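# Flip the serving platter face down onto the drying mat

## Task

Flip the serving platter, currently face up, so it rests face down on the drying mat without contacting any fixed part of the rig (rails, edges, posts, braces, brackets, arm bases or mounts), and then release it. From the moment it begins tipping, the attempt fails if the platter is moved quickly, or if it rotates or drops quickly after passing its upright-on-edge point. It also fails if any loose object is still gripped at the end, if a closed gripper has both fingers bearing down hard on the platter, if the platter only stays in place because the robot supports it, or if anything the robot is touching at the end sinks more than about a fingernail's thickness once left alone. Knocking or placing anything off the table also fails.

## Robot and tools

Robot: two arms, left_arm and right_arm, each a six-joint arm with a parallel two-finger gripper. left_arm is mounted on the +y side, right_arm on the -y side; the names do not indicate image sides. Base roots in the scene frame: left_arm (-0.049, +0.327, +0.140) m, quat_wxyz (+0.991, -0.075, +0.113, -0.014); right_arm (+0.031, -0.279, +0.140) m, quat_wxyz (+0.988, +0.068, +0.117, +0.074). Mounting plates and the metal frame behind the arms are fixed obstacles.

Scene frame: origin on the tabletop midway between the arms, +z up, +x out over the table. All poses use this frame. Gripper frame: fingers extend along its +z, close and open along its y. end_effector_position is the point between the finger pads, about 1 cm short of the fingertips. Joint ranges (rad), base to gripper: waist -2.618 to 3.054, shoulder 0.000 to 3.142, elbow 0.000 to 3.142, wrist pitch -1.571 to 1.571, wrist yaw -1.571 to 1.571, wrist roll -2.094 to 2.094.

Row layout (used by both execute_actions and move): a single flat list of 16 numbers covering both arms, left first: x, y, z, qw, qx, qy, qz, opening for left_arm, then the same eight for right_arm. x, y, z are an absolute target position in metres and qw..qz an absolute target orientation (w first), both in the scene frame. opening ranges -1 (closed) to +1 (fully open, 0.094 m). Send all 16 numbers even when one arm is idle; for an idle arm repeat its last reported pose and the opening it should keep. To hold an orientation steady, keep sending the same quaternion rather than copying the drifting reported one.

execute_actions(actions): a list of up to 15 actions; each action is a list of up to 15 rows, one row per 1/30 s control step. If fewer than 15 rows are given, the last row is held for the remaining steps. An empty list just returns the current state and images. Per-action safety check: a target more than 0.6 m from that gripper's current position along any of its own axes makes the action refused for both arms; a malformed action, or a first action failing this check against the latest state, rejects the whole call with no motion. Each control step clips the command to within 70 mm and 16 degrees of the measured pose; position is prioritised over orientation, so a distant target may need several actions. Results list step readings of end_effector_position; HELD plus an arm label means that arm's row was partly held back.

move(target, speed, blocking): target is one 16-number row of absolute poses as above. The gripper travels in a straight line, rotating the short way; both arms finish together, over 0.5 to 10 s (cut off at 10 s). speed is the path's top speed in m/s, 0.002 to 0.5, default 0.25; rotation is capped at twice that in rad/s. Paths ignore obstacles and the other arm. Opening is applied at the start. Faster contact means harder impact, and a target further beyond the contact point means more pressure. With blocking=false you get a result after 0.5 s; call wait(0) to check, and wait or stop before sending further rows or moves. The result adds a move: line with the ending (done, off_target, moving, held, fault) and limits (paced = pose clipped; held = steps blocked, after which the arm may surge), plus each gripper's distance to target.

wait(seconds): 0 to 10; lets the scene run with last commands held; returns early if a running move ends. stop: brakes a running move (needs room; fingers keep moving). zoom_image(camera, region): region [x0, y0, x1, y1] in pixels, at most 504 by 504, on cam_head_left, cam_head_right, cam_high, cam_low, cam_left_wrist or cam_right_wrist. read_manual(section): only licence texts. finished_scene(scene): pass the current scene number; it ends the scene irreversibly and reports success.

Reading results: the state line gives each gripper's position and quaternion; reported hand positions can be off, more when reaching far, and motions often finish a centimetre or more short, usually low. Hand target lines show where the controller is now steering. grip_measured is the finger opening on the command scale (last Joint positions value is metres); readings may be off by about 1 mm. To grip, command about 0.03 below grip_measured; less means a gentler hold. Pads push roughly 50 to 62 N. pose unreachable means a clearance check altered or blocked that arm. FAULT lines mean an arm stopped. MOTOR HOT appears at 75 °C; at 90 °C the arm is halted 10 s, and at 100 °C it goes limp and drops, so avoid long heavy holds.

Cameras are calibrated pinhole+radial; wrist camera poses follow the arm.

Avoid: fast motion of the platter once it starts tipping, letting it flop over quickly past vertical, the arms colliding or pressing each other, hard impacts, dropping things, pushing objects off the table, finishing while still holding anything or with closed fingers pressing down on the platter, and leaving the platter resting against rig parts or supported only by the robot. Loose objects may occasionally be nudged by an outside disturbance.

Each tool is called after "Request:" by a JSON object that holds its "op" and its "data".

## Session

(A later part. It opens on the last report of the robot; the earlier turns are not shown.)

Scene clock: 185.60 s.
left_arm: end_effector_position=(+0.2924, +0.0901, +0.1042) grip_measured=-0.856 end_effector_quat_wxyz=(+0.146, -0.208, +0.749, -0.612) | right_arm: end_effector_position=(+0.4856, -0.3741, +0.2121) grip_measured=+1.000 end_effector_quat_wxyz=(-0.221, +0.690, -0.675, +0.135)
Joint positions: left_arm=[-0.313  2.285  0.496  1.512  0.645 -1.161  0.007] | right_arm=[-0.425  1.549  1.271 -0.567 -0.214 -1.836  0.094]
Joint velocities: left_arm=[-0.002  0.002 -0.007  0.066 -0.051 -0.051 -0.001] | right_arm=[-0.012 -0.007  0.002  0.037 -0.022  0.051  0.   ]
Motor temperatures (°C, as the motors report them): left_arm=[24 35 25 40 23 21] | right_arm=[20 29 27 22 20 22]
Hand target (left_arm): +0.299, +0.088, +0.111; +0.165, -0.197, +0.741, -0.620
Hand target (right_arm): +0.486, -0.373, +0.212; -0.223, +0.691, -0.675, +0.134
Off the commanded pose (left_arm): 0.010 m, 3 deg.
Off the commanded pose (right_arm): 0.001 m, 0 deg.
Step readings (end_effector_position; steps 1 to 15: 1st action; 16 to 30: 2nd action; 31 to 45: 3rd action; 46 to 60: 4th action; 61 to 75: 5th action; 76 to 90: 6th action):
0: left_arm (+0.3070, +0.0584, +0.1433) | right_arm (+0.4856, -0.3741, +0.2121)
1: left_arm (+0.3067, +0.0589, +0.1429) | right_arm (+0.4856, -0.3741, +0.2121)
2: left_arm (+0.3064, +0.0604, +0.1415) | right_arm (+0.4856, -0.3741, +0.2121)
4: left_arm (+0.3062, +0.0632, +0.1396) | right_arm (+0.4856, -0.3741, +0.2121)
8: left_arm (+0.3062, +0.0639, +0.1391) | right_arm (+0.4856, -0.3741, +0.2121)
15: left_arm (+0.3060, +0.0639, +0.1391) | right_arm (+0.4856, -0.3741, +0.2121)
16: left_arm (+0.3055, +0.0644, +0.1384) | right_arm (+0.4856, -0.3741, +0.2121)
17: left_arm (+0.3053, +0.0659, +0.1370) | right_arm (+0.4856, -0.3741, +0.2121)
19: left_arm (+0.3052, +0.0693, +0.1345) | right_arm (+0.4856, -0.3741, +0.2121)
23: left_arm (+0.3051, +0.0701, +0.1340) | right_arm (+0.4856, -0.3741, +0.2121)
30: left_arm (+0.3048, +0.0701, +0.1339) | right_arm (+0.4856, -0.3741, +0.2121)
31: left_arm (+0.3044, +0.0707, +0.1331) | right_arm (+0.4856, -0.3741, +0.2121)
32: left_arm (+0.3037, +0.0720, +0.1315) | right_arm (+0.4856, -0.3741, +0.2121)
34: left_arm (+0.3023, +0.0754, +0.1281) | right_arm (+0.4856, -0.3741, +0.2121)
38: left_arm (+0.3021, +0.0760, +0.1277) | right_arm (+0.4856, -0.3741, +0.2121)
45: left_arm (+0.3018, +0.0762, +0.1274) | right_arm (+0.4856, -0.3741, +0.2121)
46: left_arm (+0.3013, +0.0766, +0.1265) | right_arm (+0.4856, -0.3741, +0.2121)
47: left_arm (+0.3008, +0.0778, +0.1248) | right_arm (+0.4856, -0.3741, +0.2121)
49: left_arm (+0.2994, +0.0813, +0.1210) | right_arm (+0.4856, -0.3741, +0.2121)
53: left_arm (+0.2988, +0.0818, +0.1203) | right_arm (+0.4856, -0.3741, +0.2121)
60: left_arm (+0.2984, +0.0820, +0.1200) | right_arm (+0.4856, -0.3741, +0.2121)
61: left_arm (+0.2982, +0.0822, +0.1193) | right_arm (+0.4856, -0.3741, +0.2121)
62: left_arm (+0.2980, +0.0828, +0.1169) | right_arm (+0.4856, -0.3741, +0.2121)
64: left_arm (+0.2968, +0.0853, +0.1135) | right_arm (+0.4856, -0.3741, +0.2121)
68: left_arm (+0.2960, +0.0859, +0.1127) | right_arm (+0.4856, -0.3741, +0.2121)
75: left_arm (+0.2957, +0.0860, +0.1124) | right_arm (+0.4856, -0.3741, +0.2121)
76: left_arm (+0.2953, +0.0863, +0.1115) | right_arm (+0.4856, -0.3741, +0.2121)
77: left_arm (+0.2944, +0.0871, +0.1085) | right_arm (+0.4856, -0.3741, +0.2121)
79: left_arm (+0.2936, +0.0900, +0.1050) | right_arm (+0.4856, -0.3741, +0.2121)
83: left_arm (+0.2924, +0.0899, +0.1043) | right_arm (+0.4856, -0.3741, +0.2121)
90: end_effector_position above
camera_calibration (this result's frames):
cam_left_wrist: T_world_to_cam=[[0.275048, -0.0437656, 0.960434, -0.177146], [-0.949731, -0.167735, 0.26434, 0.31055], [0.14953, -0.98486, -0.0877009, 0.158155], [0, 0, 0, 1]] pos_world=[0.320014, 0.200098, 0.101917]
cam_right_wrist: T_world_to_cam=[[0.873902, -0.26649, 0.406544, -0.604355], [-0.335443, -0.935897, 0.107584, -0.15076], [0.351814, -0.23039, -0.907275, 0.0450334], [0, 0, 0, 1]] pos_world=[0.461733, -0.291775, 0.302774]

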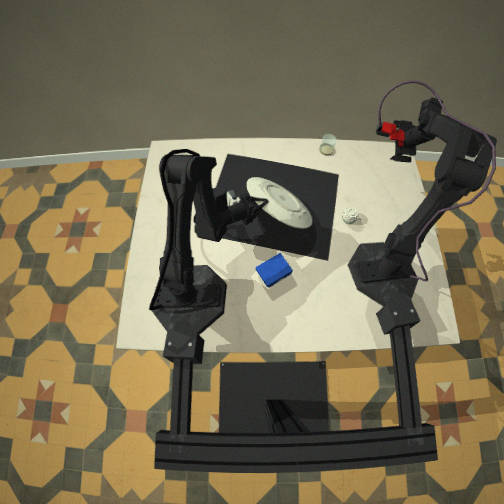

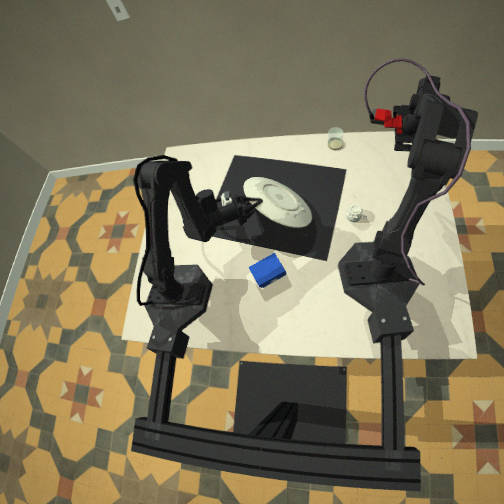

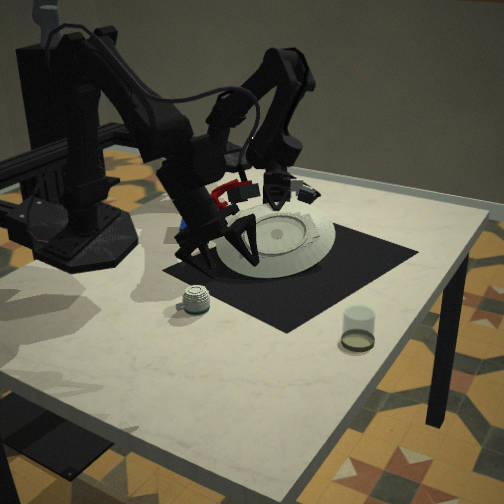

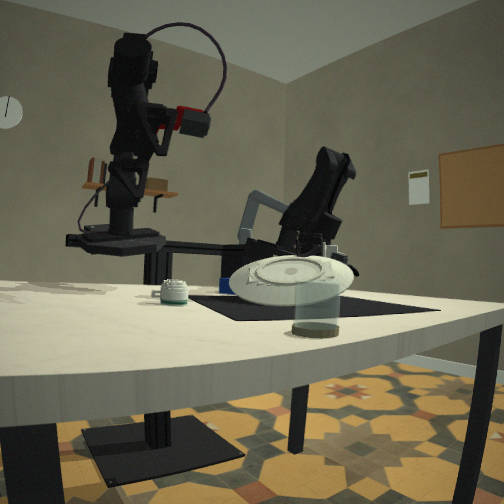

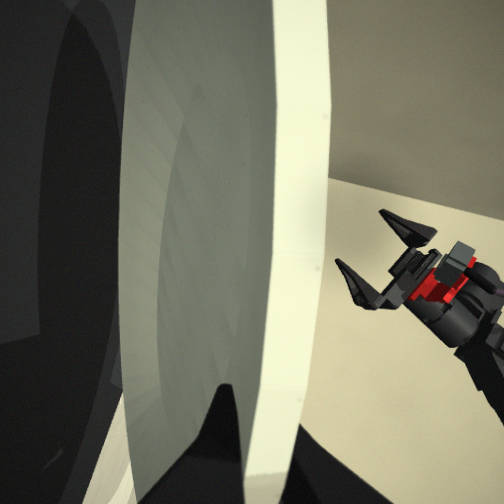

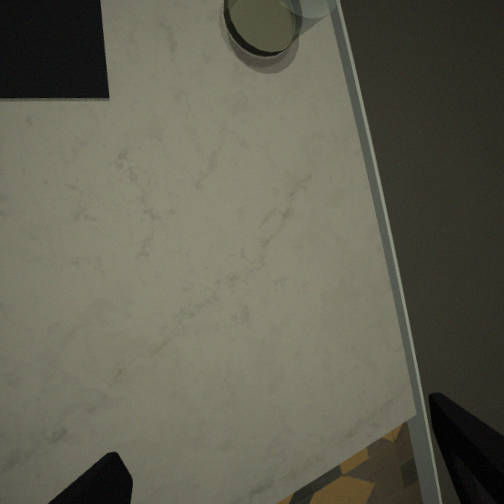

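Request:
{"op": "execute_actions", "data": {"actions": [[[0.2995,0.087,0.112,0.165,-0.2,0.745,-0.615,-0.84,0.4857,-0.3733,0.2123,-0.223,0.691,-0.675,0.134,1]],[[0.30,0.086,0.114,0.163,-0.201,0.751,-0.608,-0.79,0.4857,-0.3733,0.2123,-0.223,0.691,-0.675,0.134,1]],[[0.301,0.0845,0.116,0.159,-0.204,0.761,-0.595,-0.71,0.4857,-0.3733,0.2123,-0.223,0.691,-0.675,0.134,1]],[[0.302,0.083,0.118,0.156,-0.207,0.771,-0.581,-0.6,0.4857,-0.3733,0.2123,-0.223,0.691,-0.675,0.134,1]],[[0.303,0.081,0.12,0.152,-0.209,0.781,-0.568,-0.46,0.4857,-0.3733,0.2123,-0.223,0.691,-0.675,0.134,1]],[[0.304,0.079,0.121,0.148,-0.212,0.791,-0.554,-0.32,0.4857,-0.3733,0.2123,-0.223,0.691,-0.675,0.134,1]],[[0.305,0.077,0.12,0.145,-0.215,0.801,-0.54,-0.18,0.4857,-0.3733,0.2123,-0.223,0.691,-0.675,0.134,1]]]}}

Request:
{"op": "zoom_image", "data": {"camera": "cam_head_right", "region": [200, 150, 350, 270]}}

Scene clock: 203.53 s.
left_arm: end_effector_position=(+0.2852, +0.0887, +0.0885) grip_measured=-0.182 end_effector_quat_wxyz=(+0.108, -0.245, +0.821, -0.505) | right_arm: end_effector_position=(+0.4856, -0.3741, +0.2121) grip_measured=+1.000 end_effector_quat_wxyz=(-0.221, +0.690, -0.675, +0.135)
Joint positions: left_arm=[-0.389  2.047  0.507  0.998  0.445 -1.089  0.038] | right_arm=[-0.425  1.549  1.271 -0.567 -0.214 -1.836  0.094]
Joint velocities: left_arm=[ 0.017 -0.012 -0.007 -0.095  0.007 -0.066  0.002] | right_arm=[ 0.017 -0.002 -0.012 -0.022  0.022 -0.022  0.   ]
Motor temperatures (°C, as the motors report them): left_arm=[24 35 25 39 23 21] | right_arm=[20 29 27 22 20 22]
Hand target (left_arm): +0.304, +0.078, +0.120; +0.145, -0.214, +0.801, -0.539
Hand target (right_arm): +0.486, -0.373, +0.212; -0.223, +0.691, -0.675, +0.134
Off the commanded pose (left_arm): 0.039 m, 7 deg.
Off the commanded pose (right_arm): 0.001 m, 0 deg.
Step readings (end_effector_position; steps 1 to 15: 1st action; 16 to 30: 2nd action; 31 to 45: 3rd action; 46 to 60: 4th action; 61 to 75: 5th action; 76 to 90: 6th action; 91 to 105: 7th action):
0: left_arm (+0.2924, +0.0901, +0.1042) | right_arm (+0.4856, -0.3741, +0.2121)
1: left_arm (+0.2925, +0.0901, +0.1041) | right_arm (+0.4856, -0.3741, +0.2121)
2: left_arm (+0.2929, +0.0904, +0.1038) | right_arm (+0.4856, -0.3741, +0.2121)
4: left_arm (+0.2936, +0.0910, +0.1033) | right_arm (+0.4856, -0.3741, +0.2121)
8: left_arm (+0.2941, +0.0913, +0.1030) | right_arm (+0.4856, -0.3741, +0.2121)
15: left_arm (+0.2941, +0.0913, +0.1030) | right_arm (+0.4856, -0.3741, +0.2121)
16: left_arm (+0.2944, +0.0916, +0.1023) | right_arm (+0.4856, -0.3741, +0.2121)
17: left_arm (+0.2945, +0.0922, +0.1002) | right_arm (+0.4856, -0.3741, +0.2121)
19: left_arm (+0.2945, +0.0931, +0.0968) | right_arm (+0.4856, -0.3741, +0.2121)
23: left_arm (+0.2947, +0.0933, +0.0968) | right_arm (+0.4856, -0.3741, +0.2121)
30: left_arm (+0.2947, +0.0933, +0.0969) | right_arm (+0.4856, -0.3741, +0.2121)
31: left_arm (+0.2949, +0.0933, +0.0964) | right_arm (+0.4856, -0.3741, +0.2121)
32: left_arm (+0.2950, +0.0933, +0.0956) | right_arm (+0.4856, -0.3741, +0.2121)
34: left_arm (+0.2958, +0.0928, +0.0967) | right_arm (+0.4856, -0.3741, +0.2121)
38: left_arm (+0.2957, +0.0923, +0.0965) | right_arm (+0.4856, -0.3741, +0.2121)
45: left_arm (+0.2942, +0.0930, +0.0923) | right_arm (+0.4856, -0.3741, +0.2121)
46: left_arm (+0.2944, +0.0931, +0.0923) | right_arm (+0.4856, -0.3741, +0.2121)
47: left_arm (+0.2943, +0.0931, +0.0920) | right_arm (+0.4856, -0.3741, +0.2121)
49: left_arm (+0.2949, +0.0921, +0.0944) | right_arm (+0.4856, -0.3741, +0.2121)
53: left_arm (+0.2948, +0.0909, +0.0959) | right_arm (+0.4856, -0.3741, +0.2121)
60: left_arm (+0.2932, +0.0917, +0.0919) | right_arm (+0.4856, -0.3741, +0.2121)
61: left_arm (+0.2931, +0.0918, +0.0918) | right_arm (+0.4856, -0.3741, +0.2121)
62: left_arm (+0.2927, +0.0919, +0.0914) | right_arm (+0.4856, -0.3741, +0.2121)
64: left_arm (+0.2923, +0.0905, +0.0937) | right_arm (+0.4856, -0.3741, +0.2121)
68: left_arm (+0.2920, +0.0895, +0.0953) | right_arm (+0.4856, -0.3741, +0.2121)
75: left_arm (+0.2904, +0.0905, +0.0914) | right_arm (+0.4856, -0.3741, +0.2121)
76: left_arm (+0.2901, +0.0904, +0.0913) | right_arm (+0.4856, -0.3741, +0.2121)
77: left_arm (+0.2894, +0.0904, +0.0910) | right_arm (+0.4856, -0.3741, +0.2121)
79: left_arm (+0.2883, +0.0889, +0.0928) | right_arm (+0.4856, -0.3741, +0.2121)
83: left_arm (+0.2878, +0.0882, +0.0940) | right_arm (+0.4856, -0.3741, +0.2121)
90: left_arm (+0.2857, +0.0889, +0.0906) | right_arm (+0.4856, -0.3741, +0.2121)
91: left_arm (+0.2858, +0.0888, +0.0905) | right_arm (+0.4856, -0.3741, +0.2121)
92: left_arm (+0.2857, +0.0889, +0.0899) | right_arm (+0.4856, -0.3741, +0.2121)
94: left_arm (+0.2858, +0.0882, +0.0906) | right_arm (+0.4856, -0.3741, +0.2121)
98: left_arm (+0.2862, +0.0882, +0.0906) | right_arm (+0.4856, -0.3741, +0.2121)
105: end_effector_position above
camera_calibration (this result's frames):
cam_left_wrist: T_world_to_cam=[[0.429928, -0.244468, 0.869136, -0.178509], [-0.894271, -0.247794, 0.372663, 0.289313], [0.124262, -0.937461, -0.325155, 0.180528], [0, 0, 0, 1]] pos_world=[0.313037, 0.197288, 0.106032]
cam_right_wrist: T_world_to_cam=[[0.873902, -0.26649, 0.406544, -0.604355], [-0.335443, -0.935897, 0.107584, -0.15076], [0.351814, -0.23039, -0.907275, 0.0450334], [0, 0, 0, 1]] pos_world=[0.461733, -0.291775, 0.302774]

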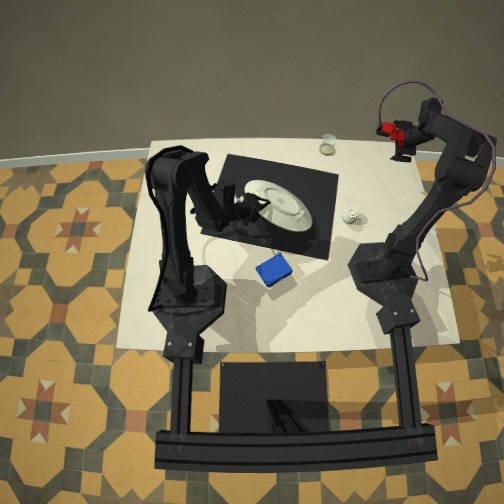

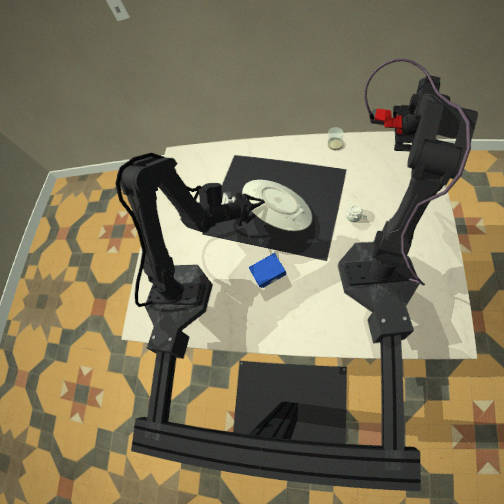

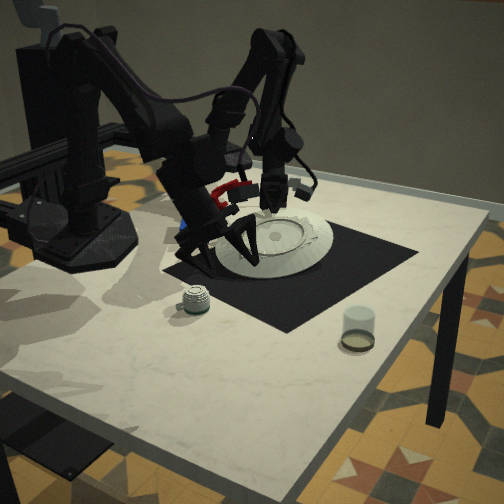

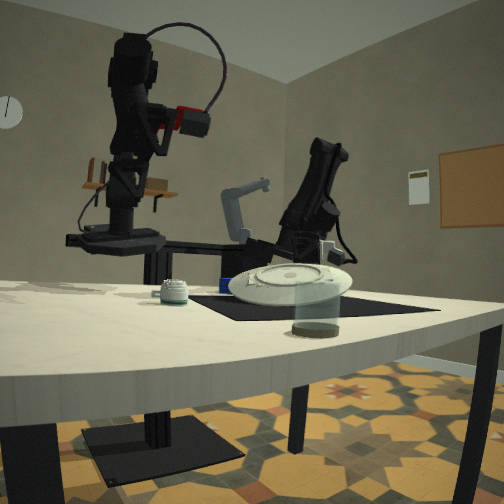

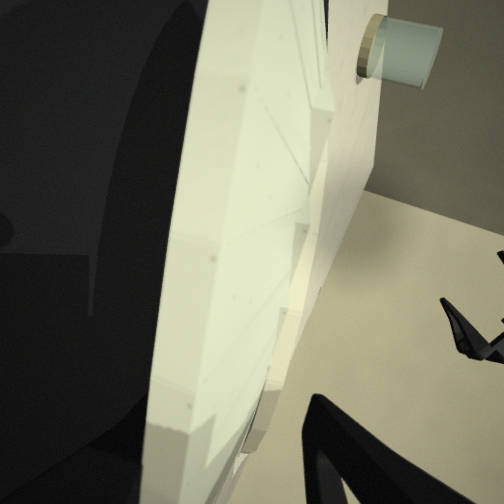

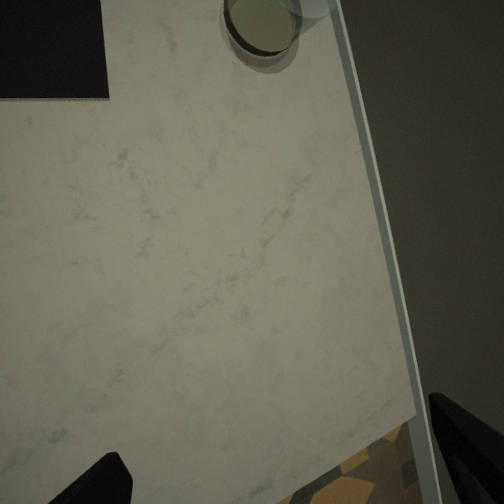

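Region (200, 150, 350, 270) of cam_head_right's 504x504 image, scaled by 3.360, with more detail than that image has; it fills the top 403 rows of this view, and the rest is white.

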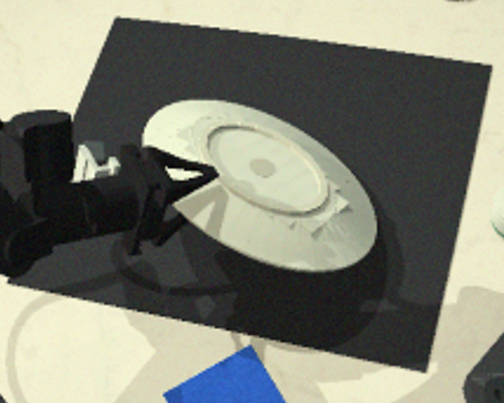

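Request:
{"op": "execute_actions", "data": {"actions": [[[0.305,0.077,0.114,0.145,-0.215,0.801,-0.54,-0.15,0.4857,-0.3733,0.2123,-0.223,0.691,-0.675,0.134,1]],[[0.3045,0.078,0.107,0.145,-0.215,0.801,-0.54,-0.12,0.4857,-0.3733,0.2123,-0.223,0.691,-0.675,0.134,1]],[[0.304,0.079,0.1,0.145,-0.215,0.801,-0.54,-0.09,0.4857,-0.3733,0.2123,-0.223,0.691,-0.675,0.134,1]],[[0.3035,0.08,0.093,0.143,-0.216,0.805,-0.533,-0.06,0.4857,-0.3733,0.2123,-0.223,0.691,-0.675,0.134,1]],[[0.303,0.081,0.086,0.143,-0.216,0.805,-0.533,-0.03,0.4857,-0.3733,0.2123,-0.223,0.691,-0.675,0.134,1]],[[0.3025,0.082,0.079,0.141,-0.217,0.81,-0.526,0.0,0.4857,-0.3733,0.2123,-0.223,0.691,-0.675,0.134,1]],[[0.302,0.0825,0.072,0.141,-0.217,0.81,-0.526,0.03,0.4857,-0.3733,0.2123,-0.223,0.691,-0.675,0.134,1]],[[0.302,0.083,0.065,0.139,-0.218,0.815,-0.519,0.06,0.4857,-0.3733,0.2123,-0.223,0.691,-0.675,0.134,1]]]}}

Request:
{"op": "zoom_image", "data": {"camera": "cam_head_right", "region": [200, 150, 350, 270]}}

Scene clock: 219.17 s.
left_arm: end_effector_position=(+0.2793, +0.0982, +0.0396) grip_measured=+0.058 end_effector_quat_wxyz=(+0.102, -0.252, +0.837, -0.475) | right_arm: end_effector_position=(+0.4856, -0.3741, +0.2121) grip_measured=+1.000 end_effector_quat_wxyz=(-0.221, +0.690, -0.675, +0.135)
Joint positions: left_arm=[-0.35   2.224  0.542  1.064  0.436 -1.041  0.05 ] | right_arm=[-0.425  1.549  1.271 -0.567 -0.214 -1.836  0.094]
Joint velocities: left_arm=[ 0.002 -0.007 -0.007 -0.037  0.022  0.022 -0.001] | right_arm=[-0.012  0.002 -0.007  0.007  0.007 -0.066  0.   ]
Motor temperatures (°C, as the motors report them): left_arm=[24 35 25 39 23 21] | right_arm=[20 29 27 22 20 22]
Hand target (left_arm): +0.300, +0.084, +0.065; +0.139, -0.216, +0.817, -0.517
Hand target (right_arm): +0.486, -0.373, +0.212; -0.223, +0.691, -0.675, +0.134
Off the commanded pose (left_arm): 0.037 m, 8 deg.
Off the commanded pose (right_arm): 0.001 m, 0 deg.
Step readings (end_effector_position; steps 1 to 15: 1st action; 16 to 30: 2nd action; 31 to 45: 3rd action; 46 to 60: 4th action; 61 to 75: 5th action; 76 to 90: 6th action; 91 to 105: 7th action; 106 to 120: 8th action):
0: left_arm (+0.2850, +0.0888, +0.0882) | right_arm (+0.4856, -0.3741, +0.2121)
1: left_arm (+0.2851, +0.0888, +0.0882) | right_arm (+0.4856, -0.3741, +0.2121)
2: left_arm (+0.2851, +0.0888, +0.0882) | right_arm (+0.4856, -0.3741, +0.2121)
4: left_arm (+0.2851, +0.0888, +0.0882) | right_arm (+0.4856, -0.3741, +0.2121)
8: left_arm (+0.2851, +0.0888, +0.0882) | right_arm (+0.4856, -0.3741, +0.2121)
15: left_arm (+0.2851, +0.0888, +0.0882) | right_arm (+0.4856, -0.3741, +0.2121)
16: left_arm (+0.2851, +0.0887, +0.0880) | right_arm (+0.4856, -0.3741, +0.2121)
17: left_arm (+0.2851, +0.0888, +0.0873) | right_arm (+0.4856, -0.3741, +0.2121)
19: left_arm (+0.2841, +0.0895, +0.0842) | right_arm (+0.4856, -0.3741, +0.2121)
23: left_arm (+0.2831, +0.0903, +0.0811) | right_arm (+0.4856, -0.3741, +0.2121)
30: left_arm (+0.2832, +0.0903, +0.0812) | right_arm (+0.4856, -0.3741, +0.2121)
31: left_arm (+0.2835, +0.0905, +0.0809) | right_arm (+0.4856, -0.3741, +0.2121)
32: left_arm (+0.2837, +0.0910, +0.0797) | right_arm (+0.4856, -0.3741, +0.2121)
34: left_arm (+0.2829, +0.0922, +0.0758) | right_arm (+0.4856, -0.3741, +0.2121)
38: left_arm (+0.2806, +0.0925, +0.0717) | right_arm (+0.4856, -0.3741, +0.2121)
45: left_arm (+0.2815, +0.0926, +0.0724) | right_arm (+0.4856, -0.3741, +0.2121)
46: left_arm (+0.2814, +0.0928, +0.0721) | right_arm (+0.4856, -0.3741, +0.2121)
47: left_arm (+0.2817, +0.0928, +0.0715) | right_arm (+0.4856, -0.3741, +0.2121)
49: left_arm (+0.2815, +0.0936, +0.0690) | right_arm (+0.4856, -0.3741, +0.2121)
53: left_arm (+0.2810, +0.0939, +0.0671) | right_arm (+0.4856, -0.3741, +0.2121)
60: left_arm (+0.2810, +0.0939, +0.0671) | right_arm (+0.4856, -0.3741, +0.2121)
61: left_arm (+0.2810, +0.0941, +0.0664) | right_arm (+0.4856, -0.3741, +0.2121)
62: left_arm (+0.2814, +0.0943, +0.0653) | right_arm (+0.4856, -0.3741, +0.2121)
64: left_arm (+0.2810, +0.0955, +0.0611) | right_arm (+0.4856, -0.3741, +0.2121)
68: left_arm (+0.2793, +0.0958, +0.0575) | right_arm (+0.4856, -0.3741, +0.2121)
75: left_arm (+0.2798, +0.0957, +0.0580) | right_arm (+0.4856, -0.3741, +0.2121)
76: left_arm (+0.2795, +0.0957, +0.0576) | right_arm (+0.4856, -0.3741, +0.2121)
77: left_arm (+0.2798, +0.0957, +0.0569) | right_arm (+0.4856, -0.3741, +0.2121)
79: left_arm (+0.2799, +0.0964, +0.0547) | right_arm (+0.4856, -0.3741, +0.2121)
83: left_arm (+0.2796, +0.0966, +0.0531) | right_arm (+0.4856, -0.3741, +0.2121)
90: left_arm (+0.2796, +0.0966, +0.0531) | right_arm (+0.4856, -0.3741, +0.2121)
91: left_arm (+0.2795, +0.0966, +0.0525) | right_arm (+0.4856, -0.3741, +0.2121)
92: left_arm (+0.2798, +0.0967, +0.0512) | right_arm (+0.4856, -0.3741, +0.2121)
94: left_arm (+0.2793, +0.0975, +0.0470) | right_arm (+0.4856, -0.3741, +0.2121)
98: left_arm (+0.2777, +0.0977, +0.0437) | right_arm (+0.4856, -0.3741, +0.2121)
105: left_arm (+0.2783, +0.0976, +0.0443) | right_arm (+0.4856, -0.3741, +0.2121)
106: left_arm (+0.2785, +0.0975, +0.0441) | right_arm (+0.4856, -0.3741, +0.2121)
107: left_arm (+0.2789, +0.0975, +0.0433) | right_arm (+0.4856, -0.3741, +0.2121)
109: left_arm (+0.2794, +0.0980, +0.0411) | right_arm (+0.4856, -0.3741, +0.2121)
113: left_arm (+0.2793, +0.0982, +0.0396) | right_arm (+0.4856, -0.3741, +0.2121)
120: end_effector_position above
camera_calibration (this result's frames):
cam_left_wrist: T_world_to_cam=[[0.462063, -0.296217, 0.835914, -0.133725], [-0.879432, -0.274676, 0.388783, 0.302427], [0.114441, -0.914772, -0.38742, 0.177205], [0, 0, 0, 1]] pos_world=[0.307474, 0.20556, 0.0628567]
cam_right_wrist: T_world_to_cam=[[0.873902, -0.26649, 0.406544, -0.604355], [-0.335443, -0.935897, 0.107584, -0.15076], [0.351814, -0.23039, -0.907275, 0.0450334], [0, 0, 0, 1]] pos_world=[0.461733, -0.291775, 0.302774]

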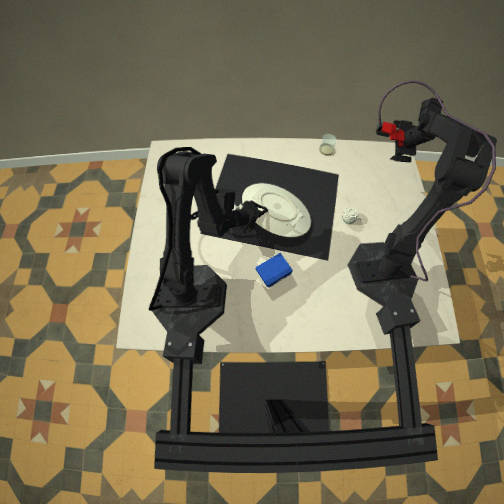

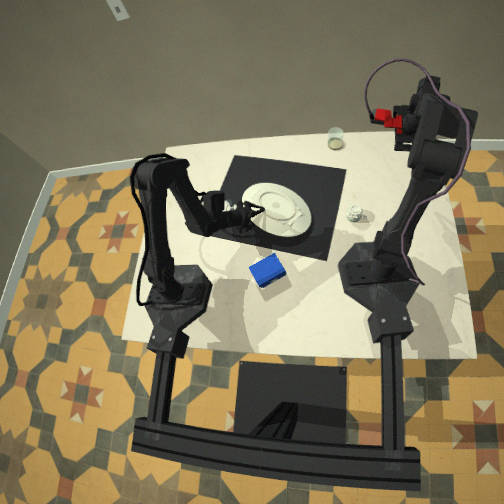

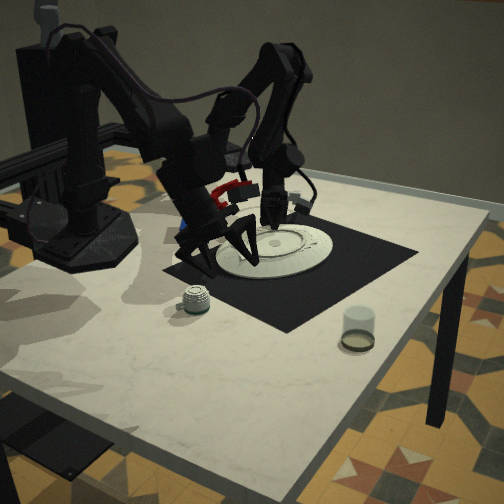

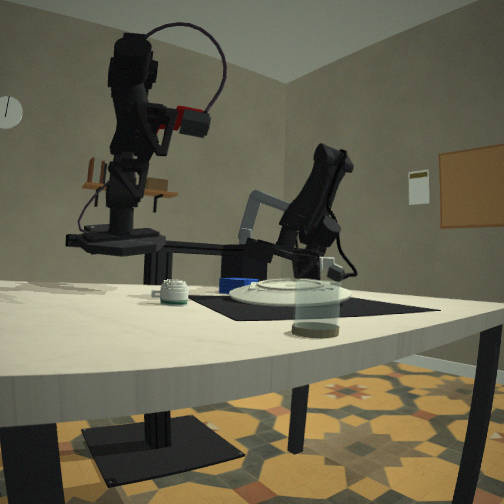

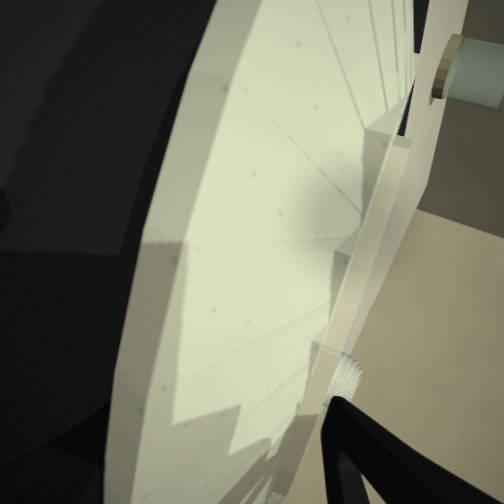

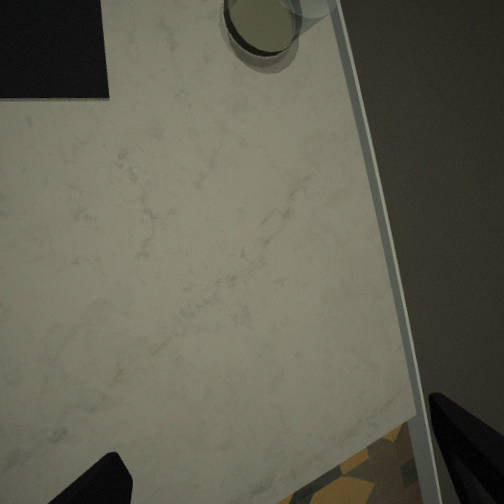

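Region (200, 150, 350, 270) of cam_head_right's 504x504 image, scaled by 3.360, with more detail than that image has; it fills the top 403 rows of this view, and the rest is white.

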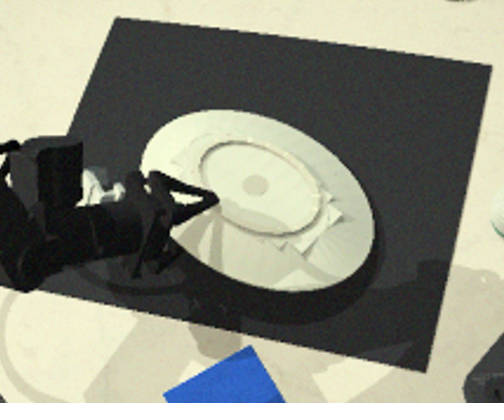

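Request:
{"op": "execute_actions", "data": {"actions": [[[0.299,0.085,0.059,0.135,-0.222,0.823,-0.505,0.11,0.4857,-0.3733,0.2123,-0.223,0.691,-0.675,0.134,1]],[[0.295,0.088,0.052,0.129,-0.228,0.83,-0.493,0.16,0.4857,-0.3733,0.2123,-0.223,0.691,-0.675,0.134,1]],[[0.291,0.091,0.045,0.122,-0.235,0.836,-0.482,0.2,0.4857,-0.3733,0.2123,-0.223,0.691,-0.675,0.134,1]],[[0.287,0.094,0.038,0.113,-0.242,0.841,-0.471,0.22,0.4857,-0.3733,0.2123,-0.223,0.691,-0.675,0.134,1]]]}}

Scene clock: 228.60 s.
left_arm: end_effector_position=(+0.2763, +0.1013, +0.0313) grip_measured=+0.217 end_effector_quat_wxyz=(+0.097, -0.256, +0.846, -0.458) | right_arm: end_effector_position=(+0.4856, -0.3741, +0.2121) grip_measured=+1.000 end_effector_quat_wxyz=(-0.221, +0.690, -0.675, +0.135)
Joint positions: left_arm=[-0.35   2.229  0.547  1.029  0.414 -1.031  0.057] | right_arm=[-0.425  1.549  1.271 -0.567 -0.214 -1.836  0.094]
Joint velocities: left_arm=[-0.002  0.017  0.007  0.051  0.007 -0.007 -0.001] | right_arm=[-0.007 -0.022 -0.007 -0.051  0.007  0.022  0.   ]
Motor temperatures (°C, as the motors report them): left_arm=[24 35 25 39 23 21] | right_arm=[20 29 27 22 20 22]
Hand target (left_arm): +0.287, +0.094, +0.038; +0.113, -0.242, +0.841, -0.471
Hand target (right_arm): +0.486, -0.373, +0.212; -0.223, +0.691, -0.675, +0.134
Off the commanded pose (left_arm): 0.015 m, 3 deg.
Off the commanded pose (right_arm): 0.001 m, 0 deg.
Step readings (end_effector_position; steps 1 to 15: 1st action; 16 to 30: 2nd action; 31 to 45: 3rd action; 46 to 60: 4th action):
0: left_arm (+0.2793, +0.0982, +0.0396) | right_arm (+0.4856, -0.3741, +0.2121)
1: left_arm (+0.2793, +0.0983, +0.0394) | right_arm (+0.4856, -0.3741, +0.2121)
2: left_arm (+0.2797, +0.0983, +0.0394) | right_arm (+0.4856, -0.3741, +0.2121)
4: left_arm (+0.2804, +0.0985, +0.0391) | right_arm (+0.4856, -0.3741, +0.2121)
8: left_arm (+0.2808, +0.0987, +0.0388) | right_arm (+0.4856, -0.3741, +0.2121)
15: left_arm (+0.2809, +0.0987, +0.0387) | right_arm (+0.4856, -0.3741, +0.2121)
16: left_arm (+0.2807, +0.0988, +0.0384) | right_arm (+0.4856, -0.3741, +0.2121)
17: left_arm (+0.2806, +0.0988, +0.0384) | right_arm (+0.4856, -0.3741, +0.2121)
19: left_arm (+0.2803, +0.0989, +0.0379) | right_arm (+0.4856, -0.3741, +0.2121)
23: left_arm (+0.2800, +0.0989, +0.0377) | right_arm (+0.4856, -0.3741, +0.2121)
30: left_arm (+0.2799, +0.0990, +0.0375) | right_arm (+0.4856, -0.3741, +0.2121)
31: left_arm (+0.2798, +0.0992, +0.0372) | right_arm (+0.4856, -0.3741, +0.2121)
32: left_arm (+0.2797, +0.0995, +0.0367) | right_arm (+0.4856, -0.3741, +0.2121)
34: left_arm (+0.2789, +0.1000, +0.0354) | right_arm (+0.4856, -0.3741, +0.2121)
38: left_arm (+0.2787, +0.1001, +0.0352) | right_arm (+0.4856, -0.3741, +0.2121)
45: left_arm (+0.2787, +0.1001, +0.0352) | right_arm (+0.4856, -0.3741, +0.2121)
46: left_arm (+0.2785, +0.1002, +0.0349) | right_arm (+0.4856, -0.3741, +0.2121)
47: left_arm (+0.2783, +0.1003, +0.0345) | right_arm (+0.4856, -0.3741, +0.2121)
49: left_arm (+0.2771, +0.1009, +0.0327) | right_arm (+0.4856, -0.3741, +0.2121)
53: left_arm (+0.2763, +0.1013, +0.0313) | right_arm (+0.4856, -0.3741, +0.2121)
60: end_effector_position above
camera_calibration (this result's frames):
cam_left_wrist: T_world_to_cam=[[0.481426, -0.321523, 0.815385, -0.126605], [-0.869884, -0.289247, 0.399548, 0.302394], [0.107384, -0.901643, -0.418938, 0.178726], [0, 0, 0, 1]] pos_world=[0.304806, 0.207908, 0.0572863]
cam_right_wrist: T_world_to_cam=[[0.873902, -0.26649, 0.406544, -0.604355], [-0.335443, -0.935897, 0.107584, -0.15076], [0.351814, -0.23039, -0.907275, 0.0450334], [0, 0, 0, 1]] pos_world=[0.461733, -0.291775, 0.302774]

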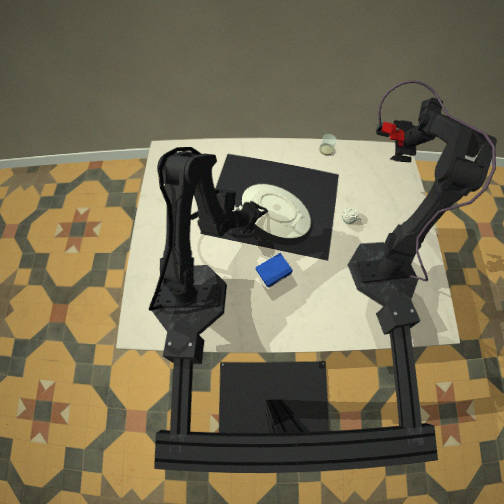

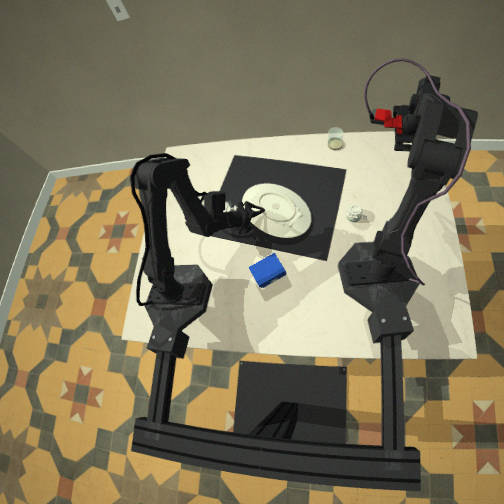

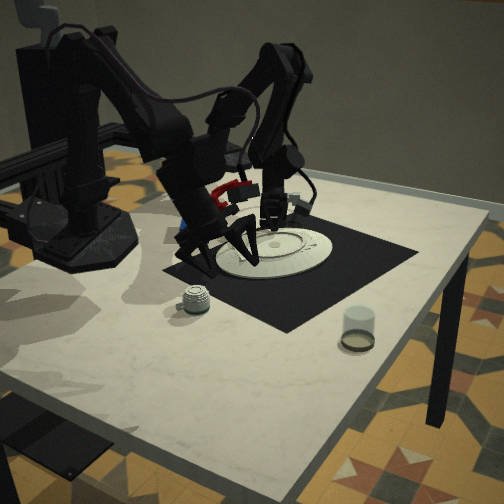

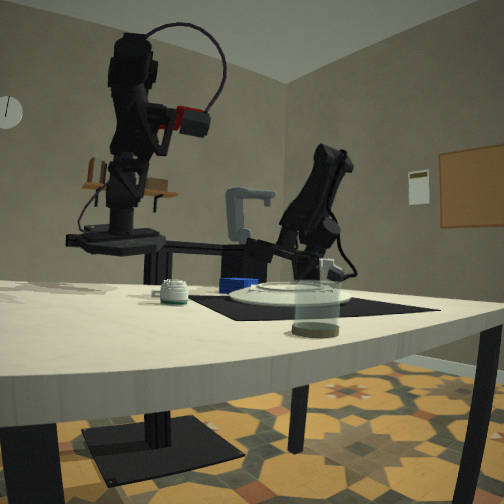

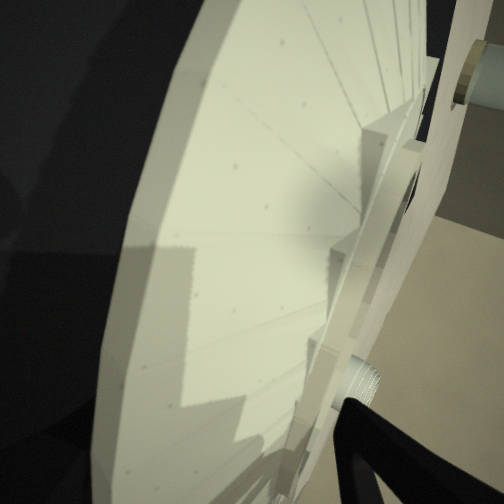

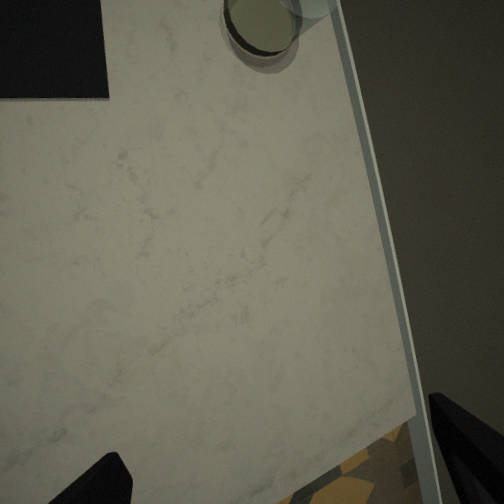

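Request:
{"op": "move", "data": {"target": [0.256,0.134,0.026,0.1,-0.245,0.88,-0.393,0.22,0.4856,-0.3741,0.2121,-0.221,0.69,-0.675,0.135,1], "speed": 0.016}}

Scene clock: 239.30 s.
left_arm: end_effector_position=(+0.2619, +0.1248, +0.0296) grip_measured=+0.217 end_effector_quat_wxyz=(+0.102, -0.242, +0.873, -0.410) | right_arm: end_effector_position=(+0.4854, -0.3748, +0.2119) grip_measured=+1.000 end_effector_quat_wxyz=(-0.219, +0.690, -0.676, +0.136)
Joint positions: left_arm=[-0.328  2.128  0.483  0.905  0.363 -0.932  0.057] | right_arm=[-0.425  1.549  1.271 -0.567 -0.21  -1.836  0.094]
Joint velocities: left_arm=[ 0.007 -0.017 -0.007 -0.007 -0.081  0.007  0.   ] | right_arm=[ 0.002 -0.002  0.002  0.007 -0.007 -0.007  0.   ]
Motor temperatures (°C, as the motors report them): left_arm=[24 35 25 38 23 21] | right_arm=[20 29 27 22 20 22]
Hand target (left_arm): +0.256, +0.134, +0.026; +0.100, -0.246, +0.880, -0.394
Hand target (right_arm): +0.486, -0.374, +0.212; -0.221, +0.690, -0.675, +0.135
Off the commanded pose (left_arm): 0.012 m, 2 deg.
Off the commanded pose (right_arm): 0.001 m, 0 deg.
move: off_target (left_arm)
camera_calibration (this result's frames):
cam_left_wrist: T_world_to_cam=[[0.478433, -0.421877, 0.770144, -0.096052], [-0.874254, -0.311093, 0.372695, 0.302028], [0.082355, -0.85161, -0.517665, 0.204027], [0, 0, 0, 1]] pos_world=[0.293201, 0.227189, 0.0670276]
cam_right_wrist: T_world_to_cam=[[0.873865, -0.266665, 0.406509, -0.604397], [-0.337199, -0.934788, 0.111663, -0.151114], [0.350223, -0.234653, -0.906798, 0.0438059], [0, 0, 0, 1]] pos_world=[0.461864, -0.292151, 0.302289]

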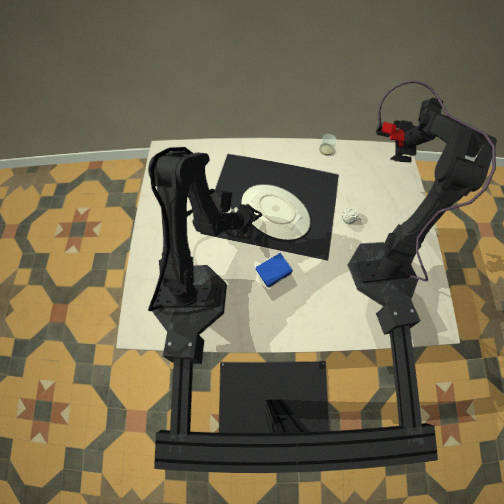

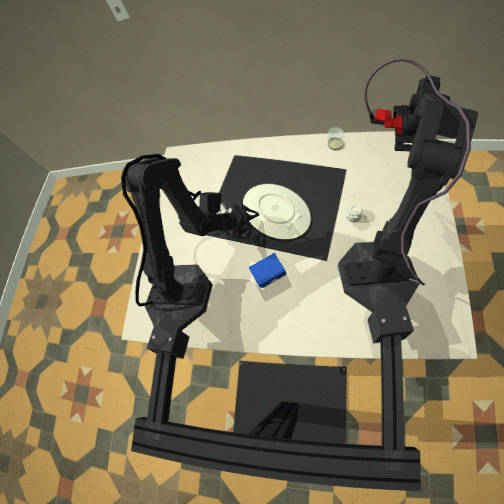

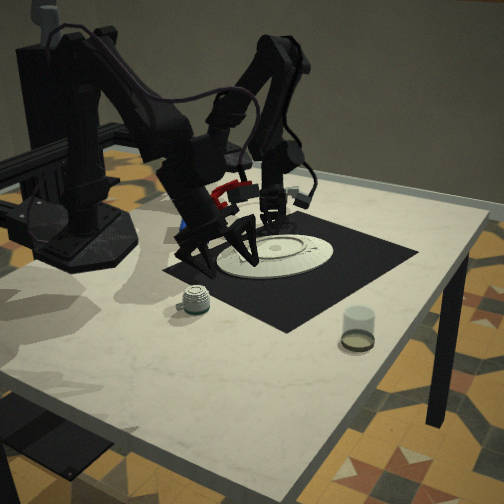

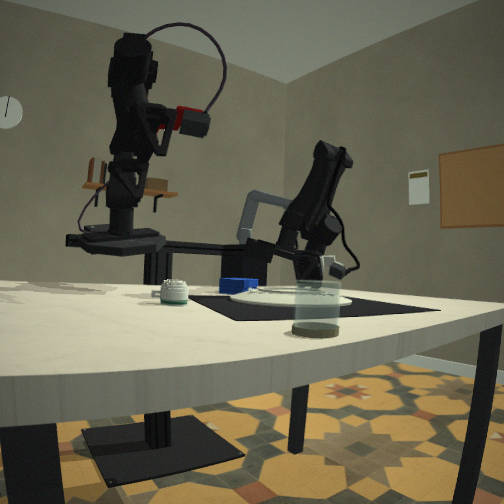

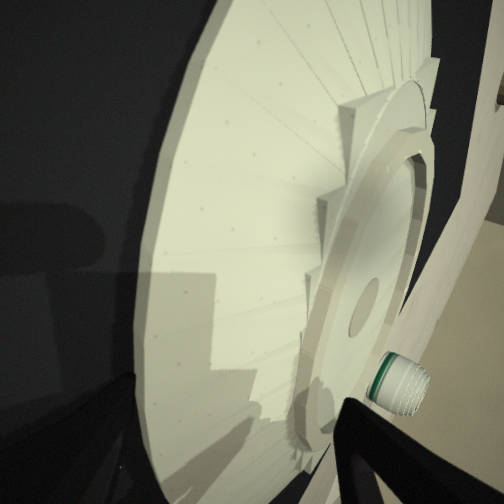

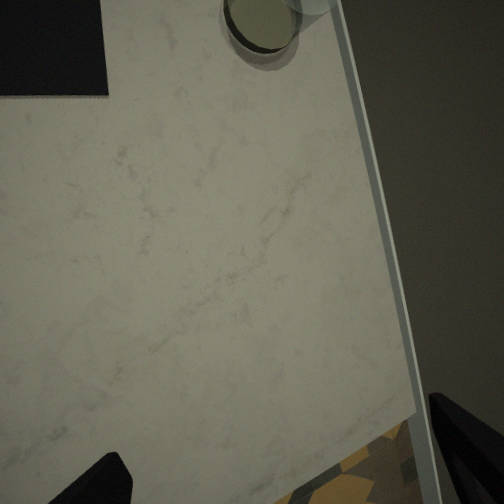

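Tip is out (visible). Retreat back and up.

Request:
{"op": "move", "data": {"target": [0.235,0.17,0.085,0.1,-0.245,0.88,-0.393,0.22,0.4856,-0.3741,0.2121,-0.221,0.69,-0.675,0.135,1], "speed": 0.1}}

Request:
{"op": "zoom_image", "data": {"camera": "cam_head_right", "region": [200, 150, 350, 270]}}

Request:
{"op": "zoom_image", "data": {"camera": "cam_low", "region": [200, 260, 400, 330]}}

Scene clock: 245.83 s.
left_arm: end_effector_position=(+0.2442, +0.1673, +0.0860) grip_measured=+0.217 end_effector_quat_wxyz=(+0.110, -0.248, +0.878, -0.395) | right_arm: end_effector_position=(+0.4853, -0.3753, +0.2118) grip_measured=+1.000 end_effector_quat_wxyz=(-0.218, +0.690, -0.676, +0.137)
Joint positions: left_arm=[-0.256  1.689  0.331  0.594  0.378 -0.876  0.057] | right_arm=[-0.425  1.549  1.271 -0.567 -0.207 -1.836  0.094]
Joint velocities: left_arm=[-0.012  0.012 -0.012 -0.007  0.007 -0.051  0.   ] | right_arm=[ 0.007 -0.002 -0.012 -0.037  0.037 -0.037  0.   ]
Motor temperatures (°C, as the motors report them): left_arm=[24 35 25 36 23 21] | right_arm=[20 29 27 22 20 22]
Hand target (left_arm): +0.236, +0.169, +0.085; +0.100, -0.246, +0.880, -0.394
Hand target (right_arm): +0.486, -0.374, +0.212; -0.221, +0.690, -0.675, +0.135
Off the commanded pose (left_arm): 0.010 m, 1 deg.
Off the commanded pose (right_arm): 0.001 m, 0 deg.
move: done
camera_calibration (this result's frames):
cam_left_wrist: T_world_to_cam=[[0.485181, -0.437747, 0.756953, -0.110986], [-0.868842, -0.338912, 0.360904, 0.283043], [0.0985556, -0.832776, -0.544767, 0.266089], [0, 0, 0, 1]] pos_world=[0.273543, 0.268936, 0.126816]
cam_right_wrist: T_world_to_cam=[[0.873844, -0.266767, 0.406488, -0.604421], [-0.33822, -0.934131, 0.114041, -0.151318], [0.349291, -0.237137, -0.906511, 0.0430891], [0, 0, 0, 1]] pos_world=[0.46194, -0.292372, 0.302007]

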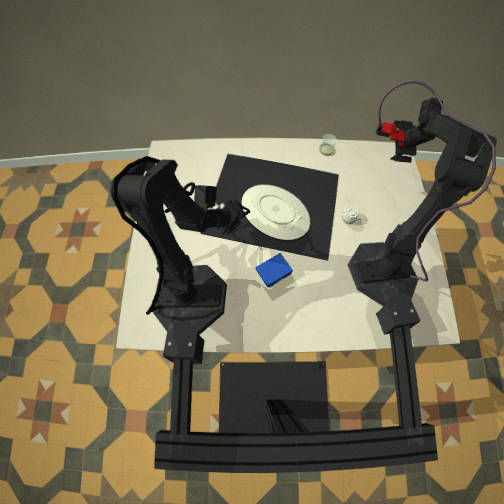

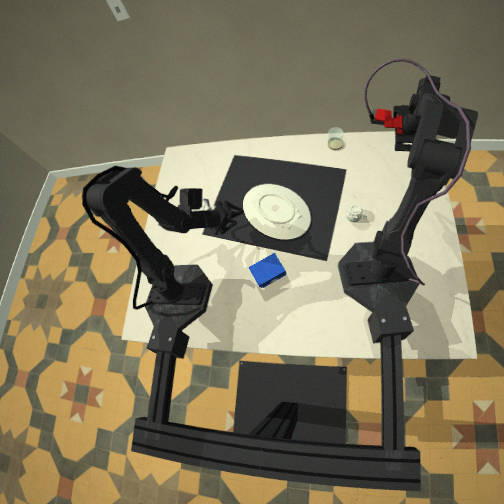

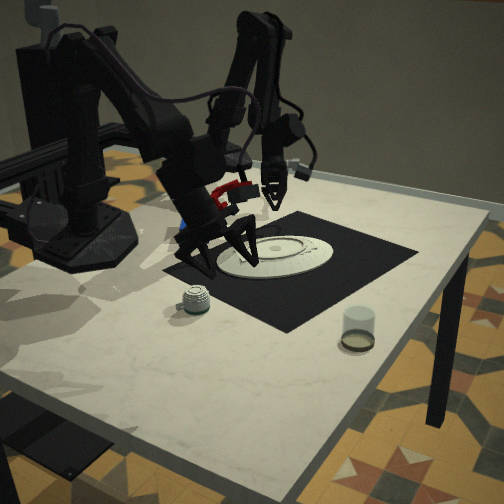

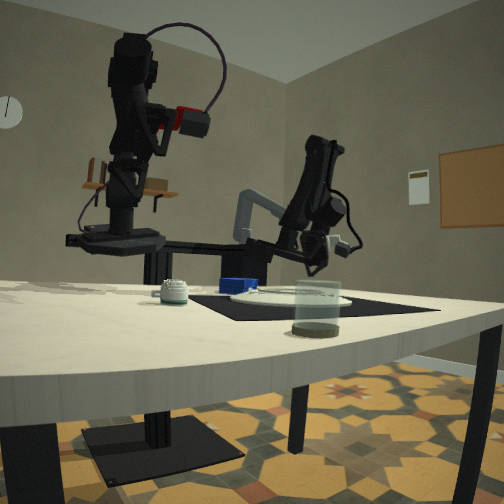

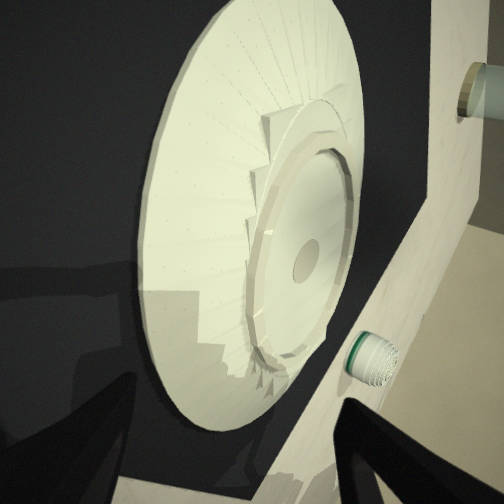

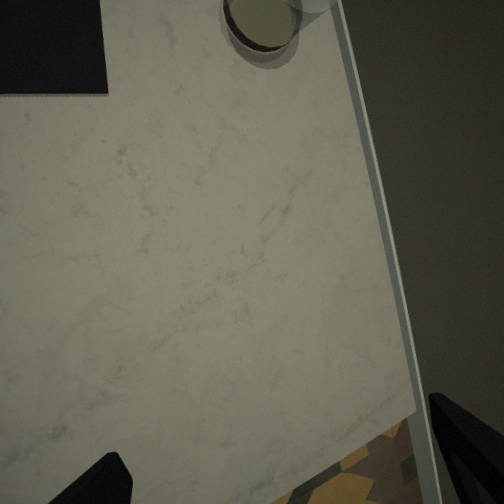

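Region (200, 150, 350, 270) of cam_head_right's 504x504 image, scaled by 3.360, with more detail than that image has; it fills the top 403 rows of this view, and the rest is white.

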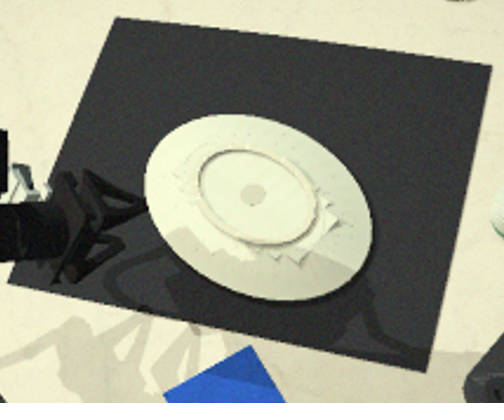

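Region (200, 260, 400, 330) of cam_low's 504x504 image, scaled by 2.520, with more detail than that image has; it fills the top 176 rows of this view, and the rest is white.

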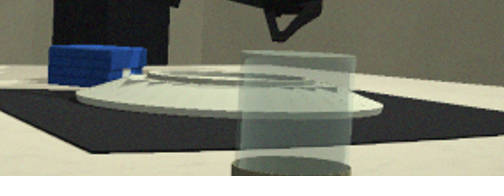

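Request:
{"op": "finished_scene", "data": {"scene": 2}}

The scene is finished: the task was done.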